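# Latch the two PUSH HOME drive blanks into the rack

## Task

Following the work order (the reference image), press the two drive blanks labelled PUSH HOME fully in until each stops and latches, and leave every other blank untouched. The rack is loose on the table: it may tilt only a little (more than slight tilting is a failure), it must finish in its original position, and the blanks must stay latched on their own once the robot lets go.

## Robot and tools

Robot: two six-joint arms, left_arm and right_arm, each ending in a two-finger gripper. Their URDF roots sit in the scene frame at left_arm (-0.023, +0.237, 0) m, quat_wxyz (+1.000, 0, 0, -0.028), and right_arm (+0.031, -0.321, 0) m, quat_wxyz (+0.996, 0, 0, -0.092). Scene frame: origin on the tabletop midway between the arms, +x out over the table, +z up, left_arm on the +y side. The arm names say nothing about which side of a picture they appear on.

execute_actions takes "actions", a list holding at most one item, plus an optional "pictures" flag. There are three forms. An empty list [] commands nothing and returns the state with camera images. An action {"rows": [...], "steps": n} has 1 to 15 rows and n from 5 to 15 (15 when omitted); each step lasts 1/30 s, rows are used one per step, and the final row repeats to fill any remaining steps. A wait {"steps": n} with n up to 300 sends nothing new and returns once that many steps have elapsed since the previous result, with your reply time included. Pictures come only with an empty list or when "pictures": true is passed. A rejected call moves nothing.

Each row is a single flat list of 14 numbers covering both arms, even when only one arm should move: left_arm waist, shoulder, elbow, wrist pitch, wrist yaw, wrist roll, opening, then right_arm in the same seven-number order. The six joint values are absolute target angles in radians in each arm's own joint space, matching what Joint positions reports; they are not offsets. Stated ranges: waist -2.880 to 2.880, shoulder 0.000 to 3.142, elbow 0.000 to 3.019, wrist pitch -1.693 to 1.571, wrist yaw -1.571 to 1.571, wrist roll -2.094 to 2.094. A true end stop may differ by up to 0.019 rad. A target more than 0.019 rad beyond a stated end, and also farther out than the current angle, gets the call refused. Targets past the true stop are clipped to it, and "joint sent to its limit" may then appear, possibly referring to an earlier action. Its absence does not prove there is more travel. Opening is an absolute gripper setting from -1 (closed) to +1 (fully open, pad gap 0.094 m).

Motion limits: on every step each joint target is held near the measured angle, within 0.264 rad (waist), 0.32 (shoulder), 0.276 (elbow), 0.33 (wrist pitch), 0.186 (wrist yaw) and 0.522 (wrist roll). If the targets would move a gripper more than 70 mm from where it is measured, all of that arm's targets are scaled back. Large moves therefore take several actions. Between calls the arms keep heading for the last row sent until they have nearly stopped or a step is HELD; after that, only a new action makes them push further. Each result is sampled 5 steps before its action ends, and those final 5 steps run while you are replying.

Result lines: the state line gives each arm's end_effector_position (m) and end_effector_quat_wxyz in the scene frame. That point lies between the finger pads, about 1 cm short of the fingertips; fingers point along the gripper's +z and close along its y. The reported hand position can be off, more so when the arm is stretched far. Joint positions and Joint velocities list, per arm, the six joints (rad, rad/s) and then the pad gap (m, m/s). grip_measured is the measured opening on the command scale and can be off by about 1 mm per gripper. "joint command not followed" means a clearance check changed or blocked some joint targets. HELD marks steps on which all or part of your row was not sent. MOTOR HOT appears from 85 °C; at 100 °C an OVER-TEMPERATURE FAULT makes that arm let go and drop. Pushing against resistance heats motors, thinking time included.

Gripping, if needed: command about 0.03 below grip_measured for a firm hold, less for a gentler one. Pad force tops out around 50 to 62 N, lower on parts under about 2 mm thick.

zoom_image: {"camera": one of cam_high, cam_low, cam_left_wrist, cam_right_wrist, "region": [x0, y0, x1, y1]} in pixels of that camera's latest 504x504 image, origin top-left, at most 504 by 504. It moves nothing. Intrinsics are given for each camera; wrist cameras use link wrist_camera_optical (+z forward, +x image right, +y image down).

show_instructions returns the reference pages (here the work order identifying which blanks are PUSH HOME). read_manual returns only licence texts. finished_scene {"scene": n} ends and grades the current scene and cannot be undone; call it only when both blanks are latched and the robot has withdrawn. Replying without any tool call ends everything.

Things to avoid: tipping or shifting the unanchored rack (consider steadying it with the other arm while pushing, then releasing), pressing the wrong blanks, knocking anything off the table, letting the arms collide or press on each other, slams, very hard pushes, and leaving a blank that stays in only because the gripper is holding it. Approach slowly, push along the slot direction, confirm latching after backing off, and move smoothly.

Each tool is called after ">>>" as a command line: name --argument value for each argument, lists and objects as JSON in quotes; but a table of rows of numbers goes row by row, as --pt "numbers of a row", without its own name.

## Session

>>> show_instructions

>>> execute_actions --actions '[]'

Reference images for this scene: work order.

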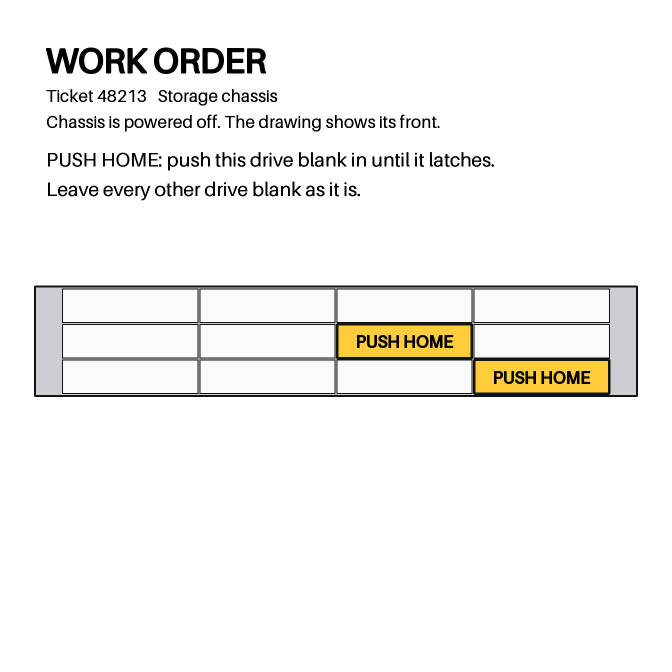

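Scene clock: 0.00 s of 5100.00 s.
left_arm: end_effector_position=(+0.6479, +0.7433, +0.1777) grip_measured=+1.000 end_effector_quat_wxyz=(+0.448, +0.492, +0.737, +0.120) | right_arm: end_effector_position=(+0.8097, -0.3764, +0.2709) grip_measured=+1.000 end_effector_quat_wxyz=(+0.634, +0.133, +0.670, +0.364)
Joint positions: left_arm=[ 0.856  2.411  2.426 -1.032  0.837  1.725  0.094] | right_arm=[ 0.009  1.958  1.402  0.633 -0.5    0.754  0.094]
Joint velocities: left_arm=[-0.024  0.005 -0.002  0.012 -0.066 -0.037  0.   ] | right_arm=[ 0.005  0.005  0.007  0.017  0.022 -0.051  0.   ]

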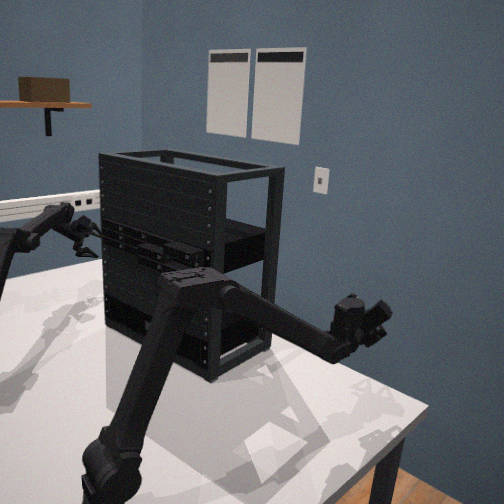

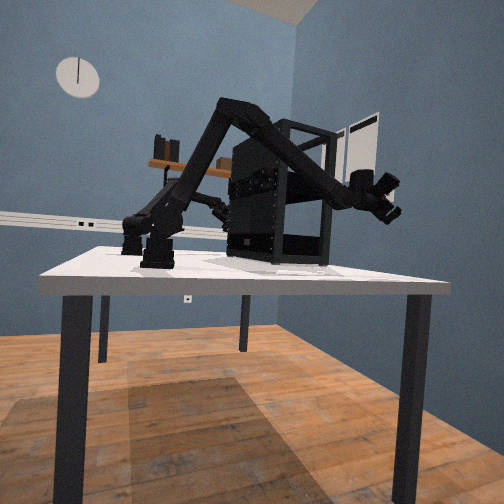

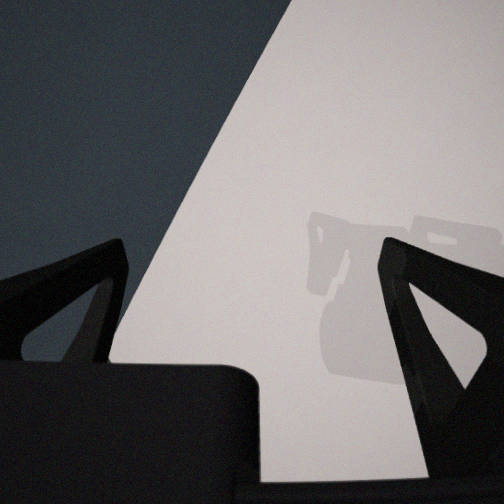

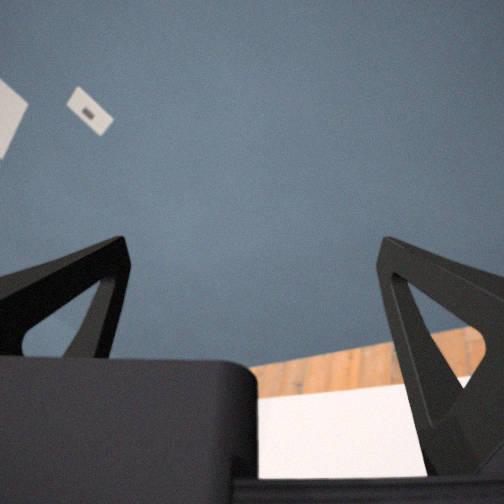

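>>> execute_actions --actions '[{"rows":[[1.1,0.49,0.62,-0.05,0,0,-1,0.0,1.33,1.3,0.06,-1.4,0,1]]}]'

>>> execute_actions --actions '[{"steps":45}]'

>>> execute_actions --actions '[{"rows":[[-0.6,0.49,0.62,-0.05,-0.3,0,-1,0.0,1.33,1.3,0.06,-1.4,0,1]]}]'

>>> execute_actions --actions '[{"steps":25}]' --pictures true

Scene clock: 0.63 s of 5100.00 s.
left_arm: end_effector_position=(+0.5661, +0.8290, +0.1643) grip_measured=-0.977 end_effector_quat_wxyz=(+0.364, +0.336, +0.846, +0.197) | right_arm: end_effector_position=(+0.7020, -0.3058, +0.3508) grip_measured=+1.000 end_effector_quat_wxyz=(+0.565, -0.096, +0.726, +0.382)
Joint positions: left_arm=[ 0.954  2.249  2.124 -0.763  0.558  1.451  0.001] | right_arm=[ 0.006  1.65   1.3    0.235 -0.901  0.373  0.094]
Joint velocities: left_arm=[ 0.484 -0.669 -1.067  1.033 -0.842 -0.93  -0.004] | right_arm=[-0.015 -1.099  0.002 -0.598 -0.945 -0.681  0.   ]
Steps of this call (steps 1 to 9: nothing new was sent; steps 10 to 19: the first 10 steps of this action). Readings (joint positions):
10: left_arm=[0.859 2.405 2.413 -1.017 0.817 1.706] | right_arm=[0.008 1.948 1.398 0.607 -0.537 0.720]
11: left_arm=[0.861 2.390 2.382 -0.988 0.790 1.680] | right_arm=[0.007 1.925 1.377 0.549 -0.585 0.671]
13: left_arm=[0.874 2.360 2.321 -0.938 0.738 1.627] | right_arm=[0.006 1.861 1.333 0.448 -0.674 0.582]
17: left_arm=[0.923 2.291 2.194 -0.826 0.623 1.515] | right_arm=[0.006 1.722 1.302 0.283 -0.831 0.430]
19: the state above

Scene clock: 2.13 s of 5100.00 s.
left_arm: end_effector_position=(+0.1479, +0.5346, +0.4367) grip_measured=-0.979 end_effector_quat_wxyz=(+0.632, -0.336, +0.590, +0.373) | right_arm: end_effector_position=(+0.5360, -0.2407, +0.5041) grip_measured=+1.000 end_effector_quat_wxyz=(+0.586, -0.411, +0.573, +0.400)
Joint positions: left_arm=[ 1.109  0.488  0.618 -0.051  0.003  0.016  0.001] | right_arm=[ 0.006  1.331  1.295  0.071 -1.4    0.011  0.094]
Joint velocities: left_arm=[-0.005 -0.005 -0.002  0.017  0.022 -0.051 -0.001] | right_arm=[-0.015 -0.005 -0.002 -0.012 -0.051 -0.051  0.   ]
Kept back: nothing.
Steps of this call (steps 1 to 5: the last 5 steps of your previous action; steps 6 to 45: the robot went on to your last target). Readings (joint positions):
1: left_arm=[0.970 2.227 2.087 -0.729 0.523 1.417] | right_arm=[0.006 1.613 1.300 0.216 -0.936 0.348]
2: left_arm=[0.986 2.202 2.048 -0.693 0.486 1.382] | right_arm=[0.006 1.576 1.300 0.200 -0.974 0.323]
4: left_arm=[1.018 2.148 1.964 -0.617 0.408 1.306] | right_arm=[0.006 1.500 1.300 0.164 -1.069 0.267]
8: left_arm=[1.073 2.018 1.780 -0.448 0.234 1.138] | right_arm=[0.006 1.352 1.300 0.096 -1.363 0.134]
45: the state above

Scene clock: 2.47 s of 5100.00 s.
left_arm: end_effector_position=(+0.2928, +0.3619, +0.4361) grip_measured=-0.979 end_effector_quat_wxyz=(+0.709, -0.182, +0.655, +0.187) | right_arm: end_effector_position=(+0.5360, -0.2407, +0.5041) grip_measured=+1.000 end_effector_quat_wxyz=(+0.586, -0.411, +0.573, +0.400)
Joint positions: left_arm=[ 0.285  0.488  0.618 -0.051 -0.299  0.01   0.001] | right_arm=[ 0.006  1.331  1.295  0.071 -1.4    0.011  0.094]
Joint velocities: left_arm=[-2.818  0.005 -0.007  0.002 -0.022  0.066 -0.   ] | right_arm=[ 0.005 -0.005  0.007 -0.007 -0.022  0.022  0.   ]
Steps of this call (steps 1 to 10: the first 10 steps of this action). Readings (joint positions):
1: left_arm=[1.086 0.488 0.618 -0.051 -0.084 0.014] | right_arm=[0.006 1.331 1.295 0.071 -1.400 0.011]
2: left_arm=[1.023 0.488 0.618 -0.051 -0.189 0.012] | right_arm=[0.006 1.331 1.295 0.071 -1.400 0.011]
4: left_arm=[0.851 0.488 0.618 -0.051 -0.283 0.011] | right_arm=[0.006 1.331 1.295 0.071 -1.400 0.011]
8: left_arm=[0.475 0.488 0.618 -0.051 -0.299 0.010] | right_arm=[0.006 1.331 1.295 0.071 -1.400 0.011]
10: the state above

Scene clock: 3.30 s of 5100.00 s.
left_arm: end_effector_position=(+0.2728, +0.0695, +0.4361) grip_measured=-0.979 end_effector_quat_wxyz=(+0.720, +0.118, +0.670, -0.137) | right_arm: end_effector_position=(+0.5360, -0.2407, +0.5041) grip_measured=+1.000 end_effector_quat_wxyz=(+0.586, -0.411, +0.573, +0.400)
Joint positions: left_arm=[-0.607  0.488  0.618 -0.051 -0.298  0.01   0.001] | right_arm=[ 0.006  1.331  1.295  0.071 -1.4    0.011  0.094]
Joint velocities: left_arm=[-0.005 -0.015  0.002 -0.022 -0.007  0.007 -0.   ] | right_arm=[ 0.005  0.015  0.007  0.007  0.037 -0.007  0.   ]
Kept back: nothing.
Steps of this call (steps 1 to 5: the last 5 steps of your previous action; steps 6 to 25: the robot went on to your last target). Readings (joint positions):
1: left_arm=[0.190 0.488 0.618 -0.051 -0.299 0.010] | right_arm=[0.006 1.331 1.295 0.071 -1.400 0.011]
2: left_arm=[0.095 0.488 0.618 -0.051 -0.299 0.010] | right_arm=[0.006 1.331 1.295 0.071 -1.400 0.011]
4: left_arm=[-0.095 0.488 0.618 -0.051 -0.300 0.010] | right_arm=[0.006 1.331 1.295 0.071 -1.400 0.011]
8: left_arm=[-0.471 0.488 0.618 -0.051 -0.299 0.010] | right_arm=[0.006 1.331 1.295 0.071 -1.400 0.011]
25: the state above

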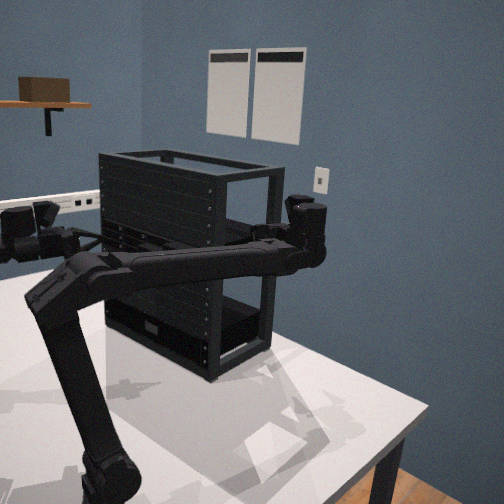

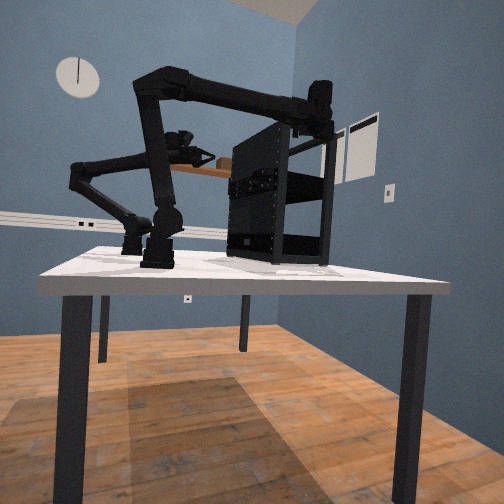

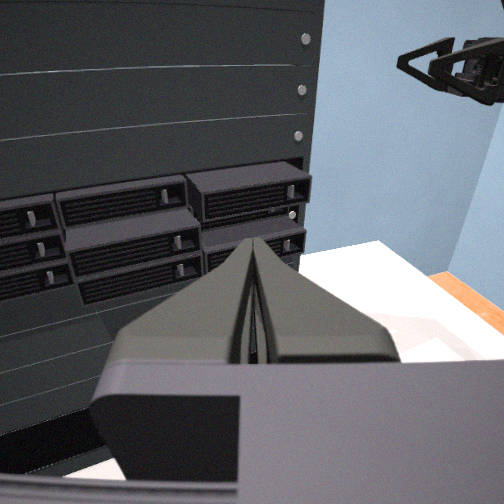

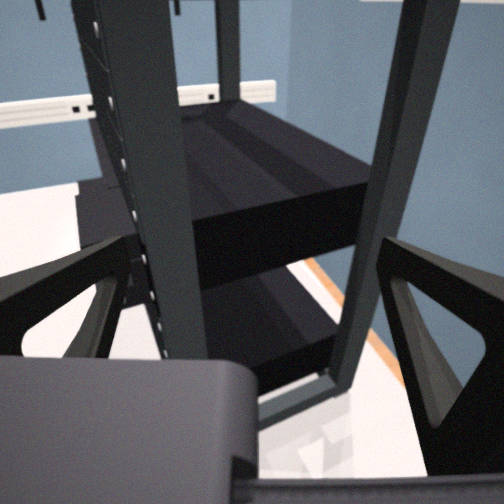

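>>> execute_actions --actions '[{"rows":[[-0.25,0.75,0.78,-0.2,0,0,-1,0.0,1.33,1.3,0.06,-1.4,0,1]],"steps":10}]'

>>> execute_actions --actions '[{"rows":[[-0.2,0.885,0.84,-0.245,0,0,-1,0.0,1.33,1.3,0.06,-1.4,0,1]]}]'

>>> execute_actions --actions '[{"steps":12}]' --pictures true

Scene clock: 6.67 s of 5100.00 s.
left_arm: end_effector_position=(+0.3407, +0.0850, +0.4089) grip_measured=-0.979 end_effector_quat_wxyz=(+0.655, +0.146, +0.731, -0.123) | right_arm: end_effector_position=(+0.5360, -0.2407, +0.5041) grip_measured=+1.000 end_effector_quat_wxyz=(+0.586, -0.411, +0.573, +0.400)
Joint positions: left_arm=[-0.346  0.672  0.717 -0.158 -0.019  0.009  0.001] | right_arm=[ 0.006  1.331  1.295  0.071 -1.4    0.011  0.094]
Joint velocities: left_arm=[ 1.851  1.411  0.501 -0.408  0.505 -0.037 -0.001] | right_arm=[-0.015  0.015 -0.007 -0.002  0.051  0.037  0.   ]
Steps of this call (steps 1 to 15: the robot went on to your last target; steps 16 to 90: nothing new was sent; then 0.20 s passed at rest; steps 91 to 95: the first 5 steps of this action). Readings (joint positions):
91: left_arm=[-0.590 0.500 0.625 -0.067 -0.235 0.009] | right_arm=[0.006 1.331 1.295 0.071 -1.400 0.011]
92: left_arm=[-0.543 0.528 0.647 -0.101 -0.154 0.009] | right_arm=[0.006 1.331 1.295 0.071 -1.400 0.011]
94: left_arm=[-0.412 0.623 0.697 -0.143 -0.042 0.009] | right_arm=[0.006 1.331 1.295 0.071 -1.400 0.011]
95: the state above

Scene clock: 7.17 s of 5100.00 s.
left_arm: end_effector_position=(+0.4099, +0.1203, +0.3478) grip_measured=-0.979 end_effector_quat_wxyz=(+0.573, +0.110, +0.809, -0.073) | right_arm: end_effector_position=(+0.5360, -0.2407, +0.5041) grip_measured=+1.000 end_effector_quat_wxyz=(+0.586, -0.411, +0.573, +0.400)
Joint positions: left_arm=[-0.206  0.889  0.79  -0.24  -0.002  0.008  0.001] | right_arm=[ 0.006  1.331  1.295  0.071 -1.4    0.011  0.094]
Joint velocities: left_arm=[-0.005  0.005  0.012 -0.007  0.022  0.022 -0.001] | right_arm=[-0.015  0.005 -0.002 -0.002 -0.066  0.007  0.   ]
Steps of this call (steps 1 to 5: the last 5 steps of your previous action; steps 6 to 15: the first 10 steps of this action). Readings (joint positions):
6: left_arm=[-0.230 0.789 0.738 -0.207 -0.002 0.008] | right_arm=[0.006 1.331 1.295 0.071 -1.400 0.011]
7: left_arm=[-0.227 0.801 0.752 -0.219 -0.002 0.008] | right_arm=[0.006 1.331 1.295 0.071 -1.400 0.011]
9: left_arm=[-0.216 0.843 0.779 -0.229 -0.002 0.008] | right_arm=[0.006 1.331 1.295 0.071 -1.400 0.011]
13: left_arm=[-0.206 0.887 0.790 -0.238 -0.002 0.008] | right_arm=[0.006 1.331 1.295 0.071 -1.400 0.011]
15: the state above

Scene clock: 7.57 s of 5100.00 s.
left_arm: end_effector_position=(+0.4099, +0.1203, +0.3478) grip_measured=-0.979 end_effector_quat_wxyz=(+0.573, +0.110, +0.809, -0.073) | right_arm: end_effector_position=(+0.5360, -0.2407, +0.5041) grip_measured=+1.000 end_effector_quat_wxyz=(+0.586, -0.411, +0.573, +0.400)
Joint positions: left_arm=[-0.206  0.889  0.79  -0.24  -0.002  0.008  0.001] | right_arm=[ 0.006  1.331  1.295  0.071 -1.4    0.011  0.094]
Joint velocities: left_arm=[-0.015  0.005 -0.012 -0.012  0.007  0.037 -0.001] | right_arm=[-0.034 -0.015 -0.007  0.002  0.022  0.022  0.   ]
Kept back: nothing.
Steps of this call (steps 1 to 5: the last 5 steps of your previous action; steps 6 to 12: the robot went on to your last target). Readings (joint positions):
1: left_arm=[-0.206 0.889 0.790 -0.240 -0.002 0.008] | right_arm=[0.006 1.331 1.295 0.071 -1.400 0.011]
2: left_arm=[-0.206 0.889 0.790 -0.240 -0.002 0.008] | right_arm=[0.006 1.331 1.295 0.071 -1.400 0.011]
4: left_arm=[-0.206 0.889 0.790 -0.240 -0.002 0.008] | right_arm=[0.006 1.331 1.295 0.071 -1.400 0.011]
8: left_arm=[-0.206 0.889 0.790 -0.240 -0.002 0.008] | right_arm=[0.006 1.331 1.295 0.071 -1.400 0.011]
12: the state above

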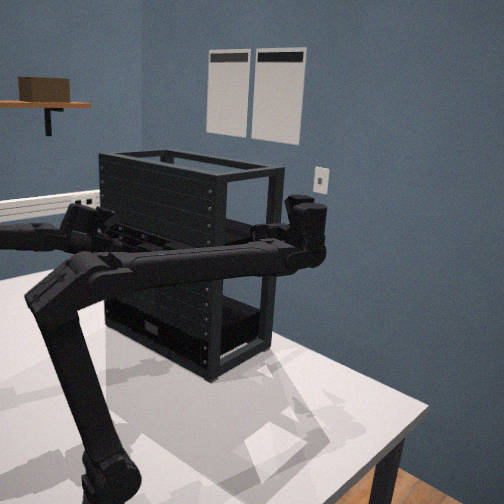

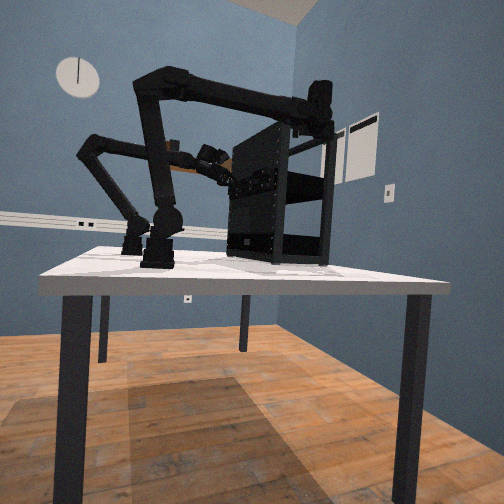

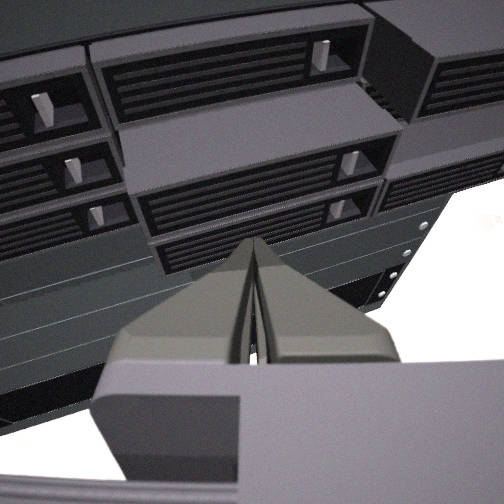

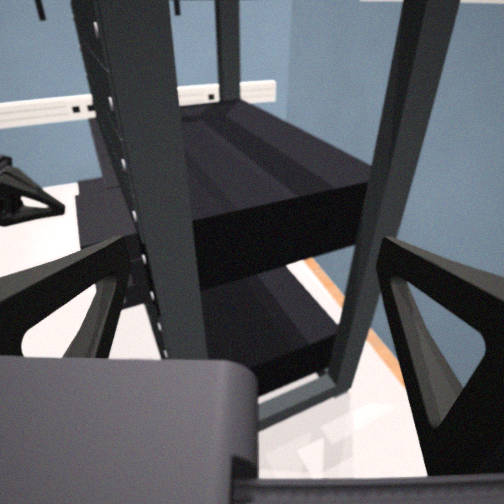

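>>> execute_actions --actions '[{"rows":[[-0.2,0.955,0.872,-0.185,0,0,-1,0.0,1.33,1.3,0.06,-1.4,0,1]]}]'

>>> execute_actions --actions '[{"steps":8}]' --pictures true

Scene clock: 8.13 s of 5100.00 s.
left_arm: end_effector_position=(+0.4288, +0.1152, +0.3449) grip_measured=-0.979 end_effector_quat_wxyz=(+0.573, +0.110, +0.809, -0.073) | right_arm: end_effector_position=(+0.5360, -0.2407, +0.5041) grip_measured=+1.000 end_effector_quat_wxyz=(+0.586, -0.411, +0.573, +0.400)
Joint positions: left_arm=[-0.206  0.951  0.816 -0.204 -0.002  0.008  0.001] | right_arm=[ 0.006  1.331  1.295  0.071 -1.4    0.011  0.094]
Joint velocities: left_arm=[-0.015 -0.024 -0.012 -0.012  0.007  0.051 -0.   ] | right_arm=[ 0.005 -0.024 -0.012 -0.007 -0.081 -0.007  0.   ]
Steps of this call (steps 1 to 7: the robot went on to your last target; steps 8 to 17: the first 10 steps of this action). Readings (joint positions):
8: left_arm=[-0.206 0.892 0.791 -0.236 -0.002 0.008] | right_arm=[0.006 1.331 1.295 0.071 -1.400 0.011]
9: left_arm=[-0.206 0.901 0.796 -0.225 -0.002 0.008] | right_arm=[0.006 1.331 1.295 0.071 -1.400 0.011]
11: left_arm=[-0.206 0.926 0.809 -0.210 -0.002 0.008] | right_arm=[0.006 1.331 1.295 0.071 -1.400 0.011]
15: left_arm=[-0.206 0.950 0.816 -0.204 -0.002 0.008] | right_arm=[0.006 1.331 1.295 0.071 -1.400 0.011]
17: the state above

Scene clock: 8.40 s of 5100.00 s.
left_arm: end_effector_position=(+0.4288, +0.1152, +0.3449) grip_measured=-0.979 end_effector_quat_wxyz=(+0.573, +0.110, +0.809, -0.073) | right_arm: end_effector_position=(+0.5360, -0.2407, +0.5041) grip_measured=+1.000 end_effector_quat_wxyz=(+0.586, -0.411, +0.573, +0.400)
Joint positions: left_arm=[-0.206  0.951  0.816 -0.204 -0.002  0.008  0.001] | right_arm=[ 0.006  1.331  1.295  0.071 -1.4    0.011  0.094]
Joint velocities: left_arm=[ 0.015  0.005  0.002  0.012  0.051 -0.037 -0.   ] | right_arm=[ 0.005 -0.005 -0.012 -0.002  0.095 -0.007  0.   ]
Kept back: nothing.
Steps of this call (steps 1 to 5: the last 5 steps of your previous action; steps 6 to 8: the robot went on to your last target). Readings (joint positions):
1: left_arm=[-0.206 0.951 0.816 -0.204 -0.002 0.008] | right_arm=[0.006 1.331 1.295 0.071 -1.400 0.011]
2: left_arm=[-0.206 0.951 0.816 -0.204 -0.002 0.008] | right_arm=[0.006 1.331 1.295 0.071 -1.400 0.011]
4: left_arm=[-0.206 0.951 0.816 -0.204 -0.002 0.008] | right_arm=[0.006 1.331 1.295 0.071 -1.400 0.011]
8: the state above

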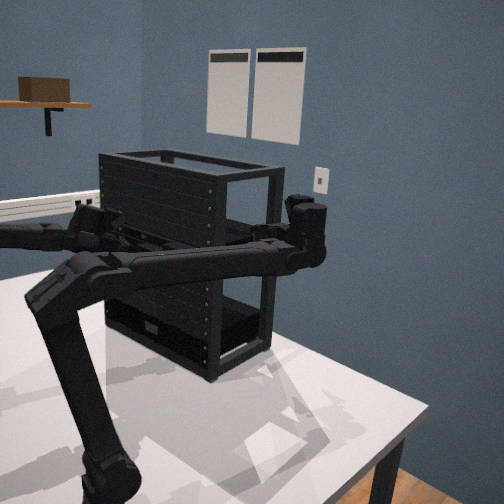

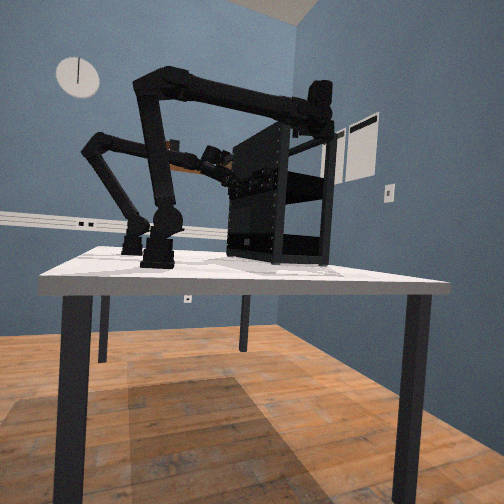

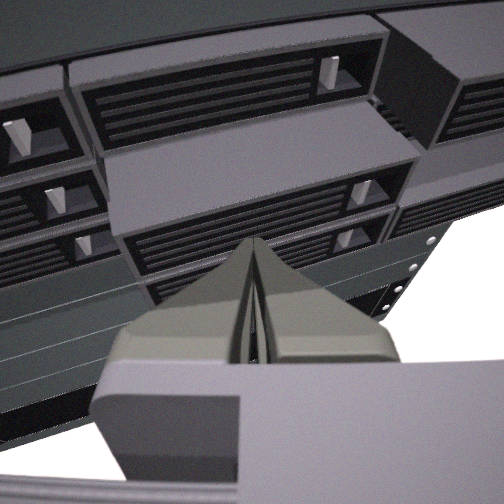

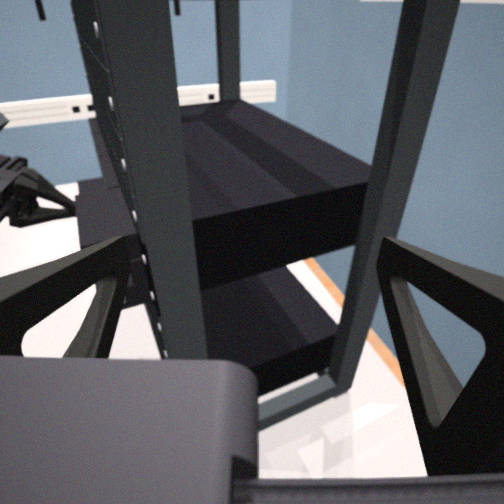

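Per 2 cm: q2 +.062, q3 +.037, q4 +.025.

>>> execute_actions --actions '[{"rows":[[-0.18,1.025,0.915,-0.155,0,0,-1,0.0,1.33,1.3,0.06,-1.4,0,1]]}]' --pictures true

Scene clock: 8.87 s of 5100.00 s.
left_arm: end_effector_position=(+0.4427, +0.1159, +0.3458) grip_measured=-0.979 end_effector_quat_wxyz=(+0.573, +0.107, +0.810, -0.072) | right_arm: end_effector_position=(+0.5360, -0.2407, +0.5041) grip_measured=+1.000 end_effector_quat_wxyz=(+0.586, -0.411, +0.573, +0.400)
Joint positions: left_arm=[-0.196  0.991  0.843 -0.192  0.003  0.008  0.001] | right_arm=[ 0.006  1.331  1.295  0.071 -1.4    0.011  0.094]
Joint velocities: left_arm=[-0.005  0.005 -0.007 -0.012  0.007  0.022 -0.001] | right_arm=[-0.005 -0.005  0.002  0.017  0.022  0.095  0.   ]
Steps of this call (steps 1 to 4: the robot went on to your last target; steps 5 to 14: the first 10 steps of this action). Readings (joint positions):
5: left_arm=[-0.205 0.955 0.818 -0.201 -0.001 0.008] | right_arm=[0.006 1.331 1.295 0.071 -1.400 0.011]
6: left_arm=[-0.203 0.964 0.825 -0.197 0.001 0.008] | right_arm=[0.006 1.331 1.295 0.071 -1.400 0.011]
8: left_arm=[-0.198 0.983 0.838 -0.194 0.003 0.008] | right_arm=[0.006 1.331 1.295 0.071 -1.400 0.011]
12: left_arm=[-0.196 0.991 0.843 -0.192 0.003 0.008] | right_arm=[0.006 1.331 1.295 0.071 -1.400 0.011]
14: the state above

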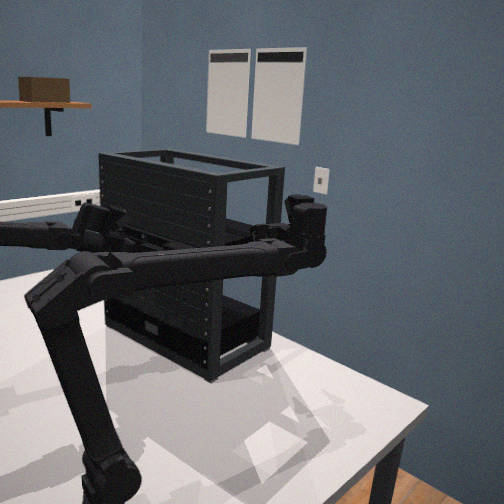

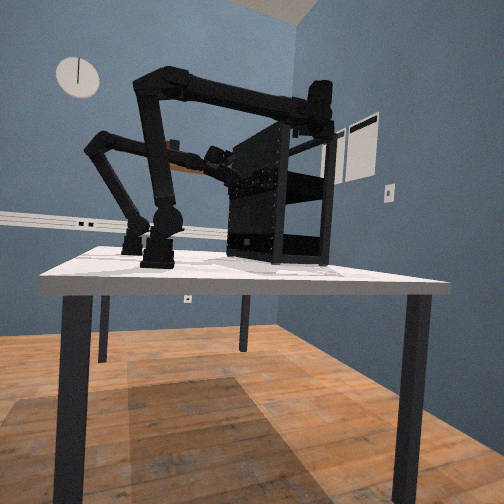

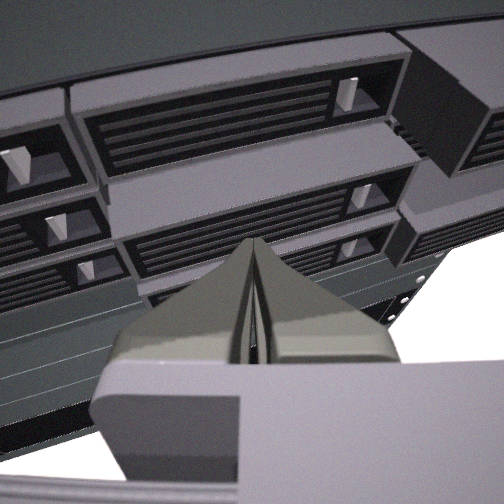

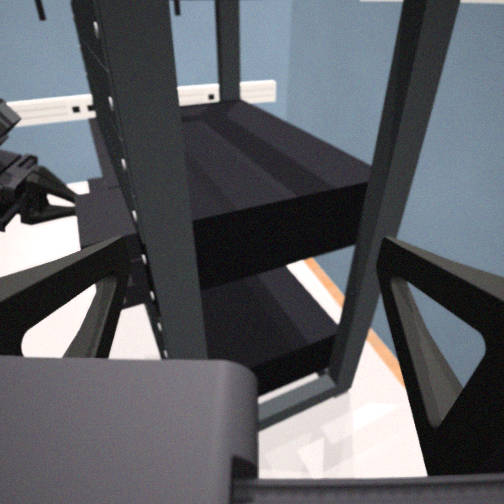

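>>> execute_actions --actions '[{"rows":[[-0.19,0.94,0.915,-0.22,0,0,-1,0.0,1.33,1.3,0.06,-1.4,0,1]]}]'

>>> execute_actions --actions '[{"rows":[[-0.19,0.985,0.93,-0.22,0,0,-1,0.0,1.33,1.3,0.06,-1.4,0,1]]}]' --pictures true

Scene clock: 9.40 s of 5100.00 s.
left_arm: end_effector_position=(+0.4338, +0.1184, +0.3692) grip_measured=-0.979 end_effector_quat_wxyz=(+0.587, +0.105, +0.799, -0.073) | right_arm: end_effector_position=(+0.5360, -0.2407, +0.5041) grip_measured=+1.000 end_effector_quat_wxyz=(+0.586, -0.411, +0.573, +0.400)
Joint positions: left_arm=[-0.196  0.949  0.858 -0.213  0.002  0.008  0.001] | right_arm=[ 0.006  1.331  1.295  0.071 -1.4    0.011  0.094]
Joint velocities: left_arm=[0.024 0.005 0.027 0.002 0.037 0.037 0.001] | right_arm=[ 0.005  0.005 -0.002  0.007  0.007  0.081  0.   ]
Steps of this call (steps 1 to 5: the last 5 steps of your previous action; step 6: the robot went on to your last target; steps 7 to 16: the first 10 steps of this action). Readings (joint positions):
7: left_arm=[-0.196 0.987 0.843 -0.196 0.003 0.008] | right_arm=[0.006 1.331 1.295 0.071 -1.400 0.011]
8: left_arm=[-0.196 0.982 0.843 -0.204 0.003 0.008] | right_arm=[0.006 1.331 1.295 0.071 -1.400 0.011]
10: left_arm=[-0.196 0.968 0.844 -0.212 0.002 0.008] | right_arm=[0.006 1.331 1.295 0.071 -1.400 0.011]
14: left_arm=[-0.196 0.951 0.854 -0.213 0.002 0.008] | right_arm=[0.006 1.331 1.295 0.071 -1.400 0.011]
16: the state above

Scene clock: 9.90 s of 5100.00 s.
left_arm: end_effector_position=(+0.4408, +0.1166, +0.3648) grip_measured=-0.979 end_effector_quat_wxyz=(+0.581, +0.106, +0.803, -0.072) | right_arm: end_effector_position=(+0.5360, -0.2407, +0.5041) grip_measured=+1.000 end_effector_quat_wxyz=(+0.586, -0.411, +0.573, +0.400)
Joint positions: left_arm=[-0.196  0.974  0.87  -0.214  0.002  0.008  0.001] | right_arm=[ 0.006  1.331  1.295  0.071 -1.4    0.011  0.094]
Joint velocities: left_arm=[-0.005 -0.005  0.002  0.002 -0.022 -0.051 -0.   ] | right_arm=[ 0.005 -0.015 -0.012  0.002  0.037 -0.022  0.   ]
Steps of this call (steps 1 to 5: the last 5 steps of your previous action; steps 6 to 15: the first 10 steps of this action). Readings (joint positions):
6: left_arm=[-0.196 0.950 0.859 -0.213 0.002 0.008] | right_arm=[0.006 1.331 1.295 0.071 -1.400 0.011]
7: left_arm=[-0.196 0.954 0.862 -0.213 0.002 0.008] | right_arm=[0.006 1.331 1.295 0.071 -1.400 0.011]
9: left_arm=[-0.196 0.963 0.867 -0.213 0.002 0.008] | right_arm=[0.006 1.331 1.295 0.071 -1.400 0.011]
13: left_arm=[-0.196 0.974 0.870 -0.214 0.002 0.008] | right_arm=[0.006 1.331 1.295 0.071 -1.400 0.011]
15: the state above

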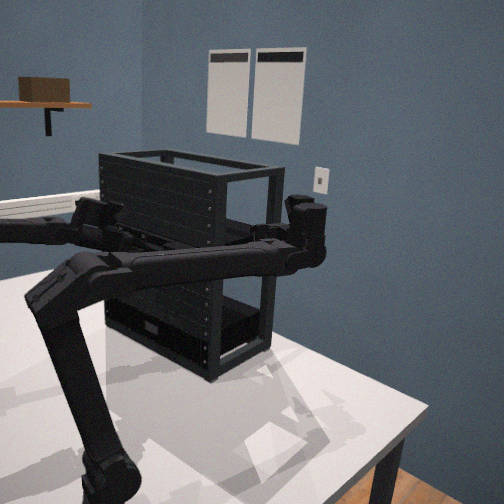

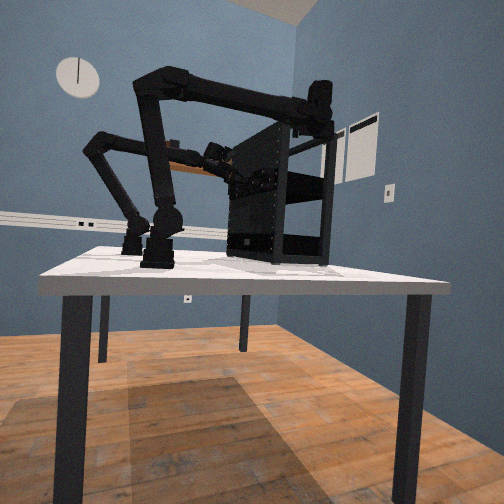

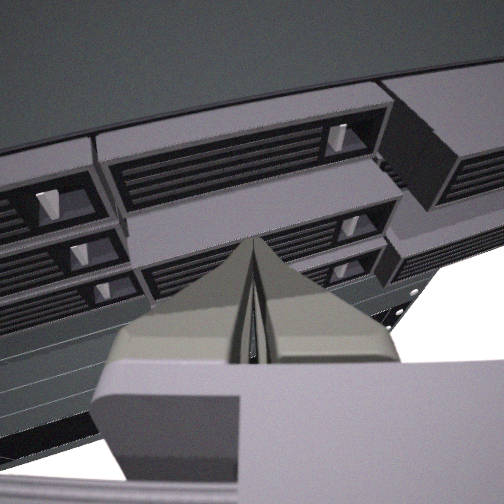

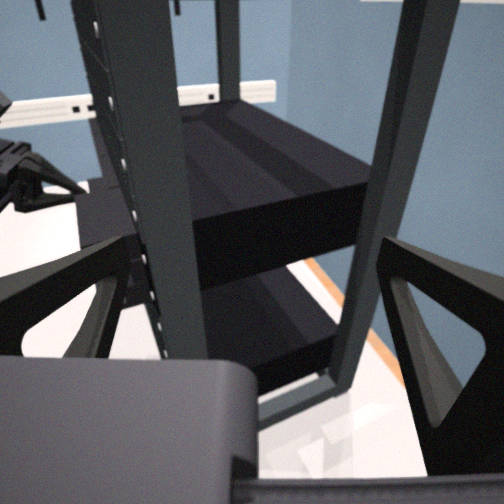

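>>> execute_actions --actions '[{"rows":[[-0.19,0.985,0.93,-0.255,0,0,-1,0.0,1.33,1.3,0.06,-1.4,0,1]],"steps":10}]'

>>> execute_actions --actions '[{"rows":[[-0.175,1.04,0.965,-0.22,0,0,-1,0.0,1.33,1.3,0.06,-1.4,0,1]]}]' --pictures true

Scene clock: 10.23 s of 5100.00 s.
left_arm: end_effector_position=(+0.4385, +0.1172, +0.3584) grip_measured=-0.979 end_effector_quat_wxyz=(+0.569, +0.107, +0.812, -0.071) | right_arm: end_effector_position=(+0.5360, -0.2407, +0.5041) grip_measured=+1.000 end_effector_quat_wxyz=(+0.586, -0.411, +0.573, +0.400)
Joint positions: left_arm=[-0.196  0.974  0.871 -0.246  0.002  0.008  0.001] | right_arm=[ 0.006  1.331  1.295  0.071 -1.4    0.011  0.094]
Joint velocities: left_arm=[-0.024  0.015 -0.002 -0.071 -0.007  0.037  0.001] | right_arm=[ 0.005 -0.005  0.002 -0.022  0.051  0.066  0.   ]
Steps of this call (steps 1 to 5: the last 5 steps of your previous action; steps 6 to 10: the first 5 steps of this action). Readings (joint positions):
6: left_arm=[-0.196 0.974 0.870 -0.219 0.002 0.008] | right_arm=[0.006 1.331 1.295 0.071 -1.400 0.011]
7: left_arm=[-0.196 0.974 0.871 -0.229 0.002 0.008] | right_arm=[0.006 1.331 1.295 0.071 -1.400 0.011]
9: left_arm=[-0.196 0.974 0.871 -0.242 0.002 0.008] | right_arm=[0.006 1.331 1.295 0.071 -1.400 0.011]
10: the state above

Scene clock: 10.73 s of 5100.00 s.
left_arm: end_effector_position=(+0.4530, +0.1181, +0.3585) grip_measured=-0.979 end_effector_quat_wxyz=(+0.566, +0.103, +0.815, -0.068) | right_arm: end_effector_position=(+0.5360, -0.2407, +0.5041) grip_measured=+1.000 end_effector_quat_wxyz=(+0.586, -0.411, +0.573, +0.400)
Joint positions: left_arm=[-0.187  1.017  0.903 -0.244  0.002  0.008  0.001] | right_arm=[ 0.006  1.331  1.295  0.071 -1.4    0.011  0.094]
Joint velocities: left_arm=[-0.005 -0.005 -0.022 -0.002 -0.007  0.022 -0.   ] | right_arm=[ 0.005  0.024  0.002 -0.002 -0.095 -0.051  0.   ]
Steps of this call (steps 1 to 5: the last 5 steps of your previous action; steps 6 to 15: the first 10 steps of this action). Readings (joint positions):
6: left_arm=[-0.195 0.978 0.873 -0.248 0.002 0.008] | right_arm=[0.006 1.331 1.295 0.071 -1.400 0.011]
7: left_arm=[-0.193 0.986 0.881 -0.247 0.002 0.008] | right_arm=[0.006 1.331 1.295 0.071 -1.400 0.011]
9: left_arm=[-0.189 1.007 0.896 -0.246 0.002 0.008] | right_arm=[0.006 1.331 1.295 0.071 -1.400 0.011]
13: left_arm=[-0.187 1.017 0.903 -0.244 0.002 0.008] | right_arm=[0.006 1.331 1.295 0.071 -1.400 0.011]
15: the state above

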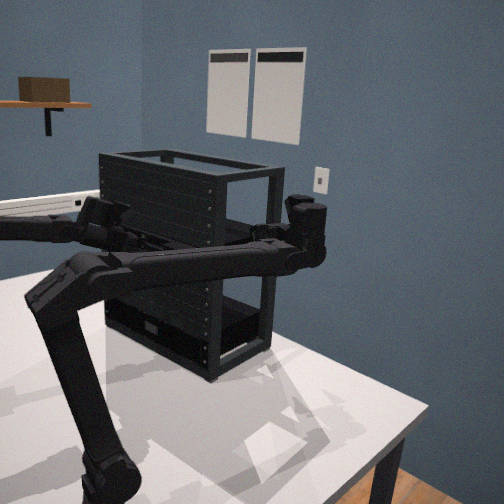

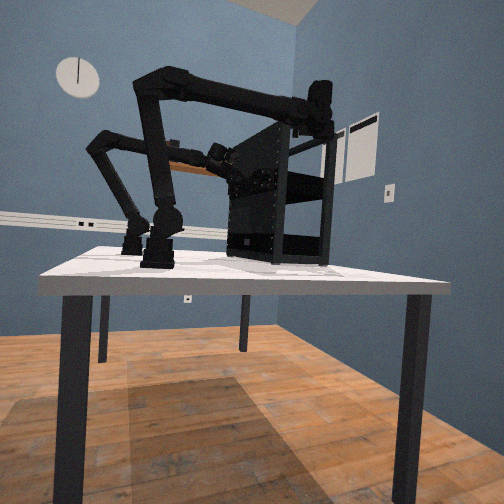

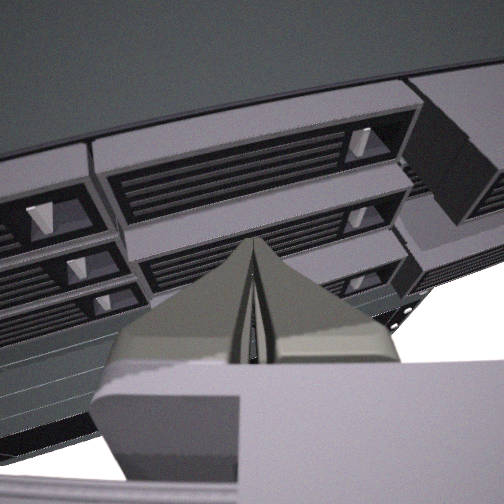

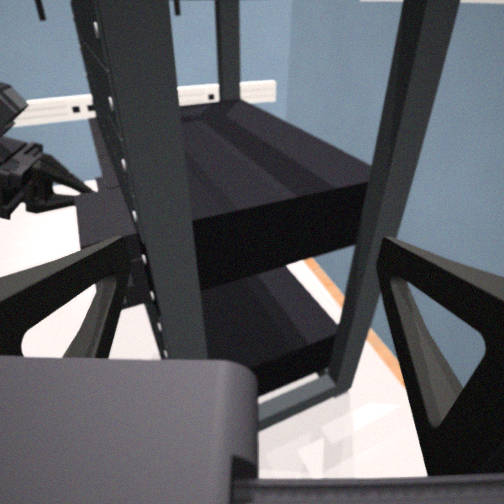

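>>> execute_actions --actions '[{"rows":[[-0.165,1.09,0.995,-0.21,0,0,-1,0.0,1.33,1.3,0.06,-1.4,0,1]]}]'

>>> execute_actions --actions '[{"rows":[[-0.155,1.115,1.005,-0.2,0,0,-1,0.0,1.33,1.3,0.06,-1.4,0,1]]}]' --pictures true

Scene clock: 11.93 s of 5100.00 s.
left_arm: end_effector_position=(+0.4655, +0.1189, +0.3592) grip_measured=-0.979 end_effector_quat_wxyz=(+0.565, +0.101, +0.817, -0.066) | right_arm: end_effector_position=(+0.5360, -0.2407, +0.5041) grip_measured=+1.000 end_effector_quat_wxyz=(+0.586, -0.411, +0.573, +0.400)
Joint positions: left_arm=[-0.179  1.052  0.929 -0.239  0.004  0.008  0.001] | right_arm=[ 0.006  1.331  1.295  0.071 -1.4    0.011  0.094]
Joint velocities: left_arm=[-0.015  0.005  0.017  0.002 -0.022 -0.022  0.   ] | right_arm=[-0.015  0.015  0.007  0.007 -0.037 -0.081  0.   ]
Steps of this call (steps 1 to 5: the last 5 steps of your previous action; steps 6 to 15: the robot went on to your last target; steps 16 to 26: nothing new was sent; steps 27 to 36: the first 10 steps of this action). Readings (joint positions):
27: left_arm=[-0.186 1.020 0.905 -0.244 0.002 0.008] | right_arm=[0.006 1.331 1.295 0.071 -1.400 0.011]
28: left_arm=[-0.185 1.026 0.910 -0.244 0.002 0.008] | right_arm=[0.006 1.331 1.295 0.071 -1.400 0.011]
30: left_arm=[-0.180 1.046 0.924 -0.240 0.002 0.008] | right_arm=[0.006 1.331 1.295 0.071 -1.400 0.011]
34: left_arm=[-0.179 1.052 0.929 -0.239 0.004 0.008] | right_arm=[0.006 1.331 1.295 0.071 -1.400 0.011]
36: the state above

Scene clock: 12.43 s of 5100.00 s.
left_arm: end_effector_position=(+0.4658, +0.1190, +0.3586) grip_measured=-0.979 end_effector_quat_wxyz=(+0.564, +0.101, +0.817, -0.066) | right_arm: end_effector_position=(+0.5360, -0.2407, +0.5041) grip_measured=+1.000 end_effector_quat_wxyz=(+0.586, -0.411, +0.573, +0.400)
Joint positions: left_arm=[-0.177  1.053  0.929 -0.239  0.007  0.008  0.001] | right_arm=[ 0.006  1.331  1.295  0.071 -1.4    0.011  0.094]
Joint velocities: left_arm=[ 0.005 -0.005  0.017 -0.002 -0.037 -0.037 -0.001] | right_arm=[-0.005 -0.015 -0.012 -0.002  0.081  0.007  0.   ]
Steps of this call (steps 1 to 5: the last 5 steps of your previous action; steps 6 to 15: the first 10 steps of this action). Readings (joint positions):
6: left_arm=[-0.178 1.053 0.929 -0.239 0.004 0.008] | right_arm=[0.006 1.331 1.295 0.071 -1.400 0.011]
7: left_arm=[-0.178 1.053 0.929 -0.239 0.006 0.008] | right_arm=[0.006 1.331 1.295 0.071 -1.400 0.011]
9: left_arm=[-0.177 1.053 0.929 -0.239 0.007 0.008] | right_arm=[0.006 1.331 1.295 0.071 -1.400 0.011]
13: left_arm=[-0.177 1.053 0.929 -0.239 0.007 0.008] | right_arm=[0.006 1.331 1.295 0.071 -1.400 0.011]
15: the state above

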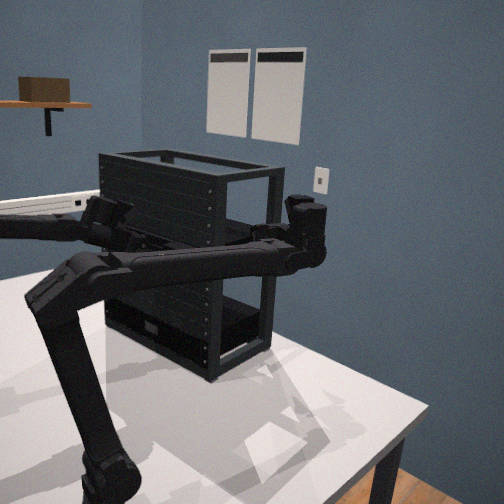

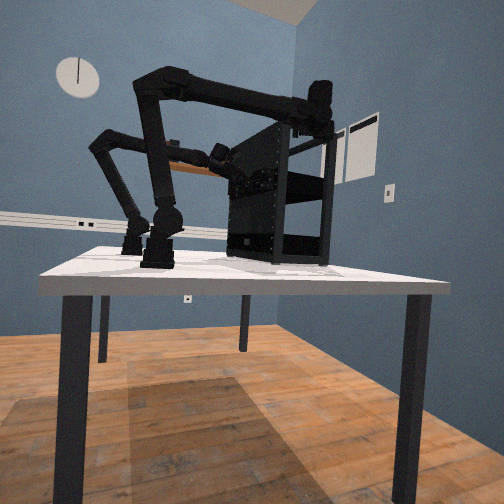

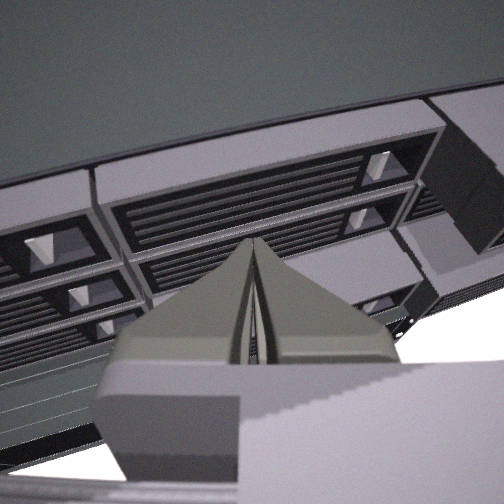

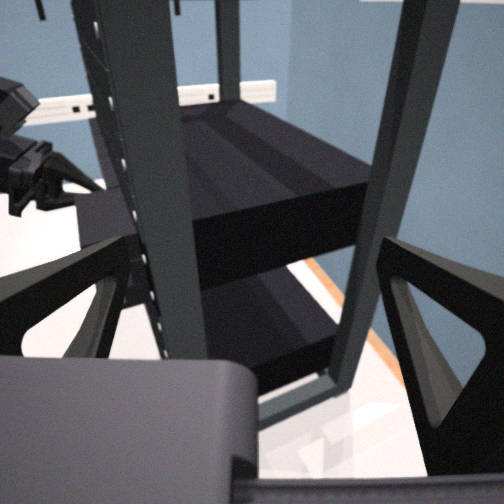

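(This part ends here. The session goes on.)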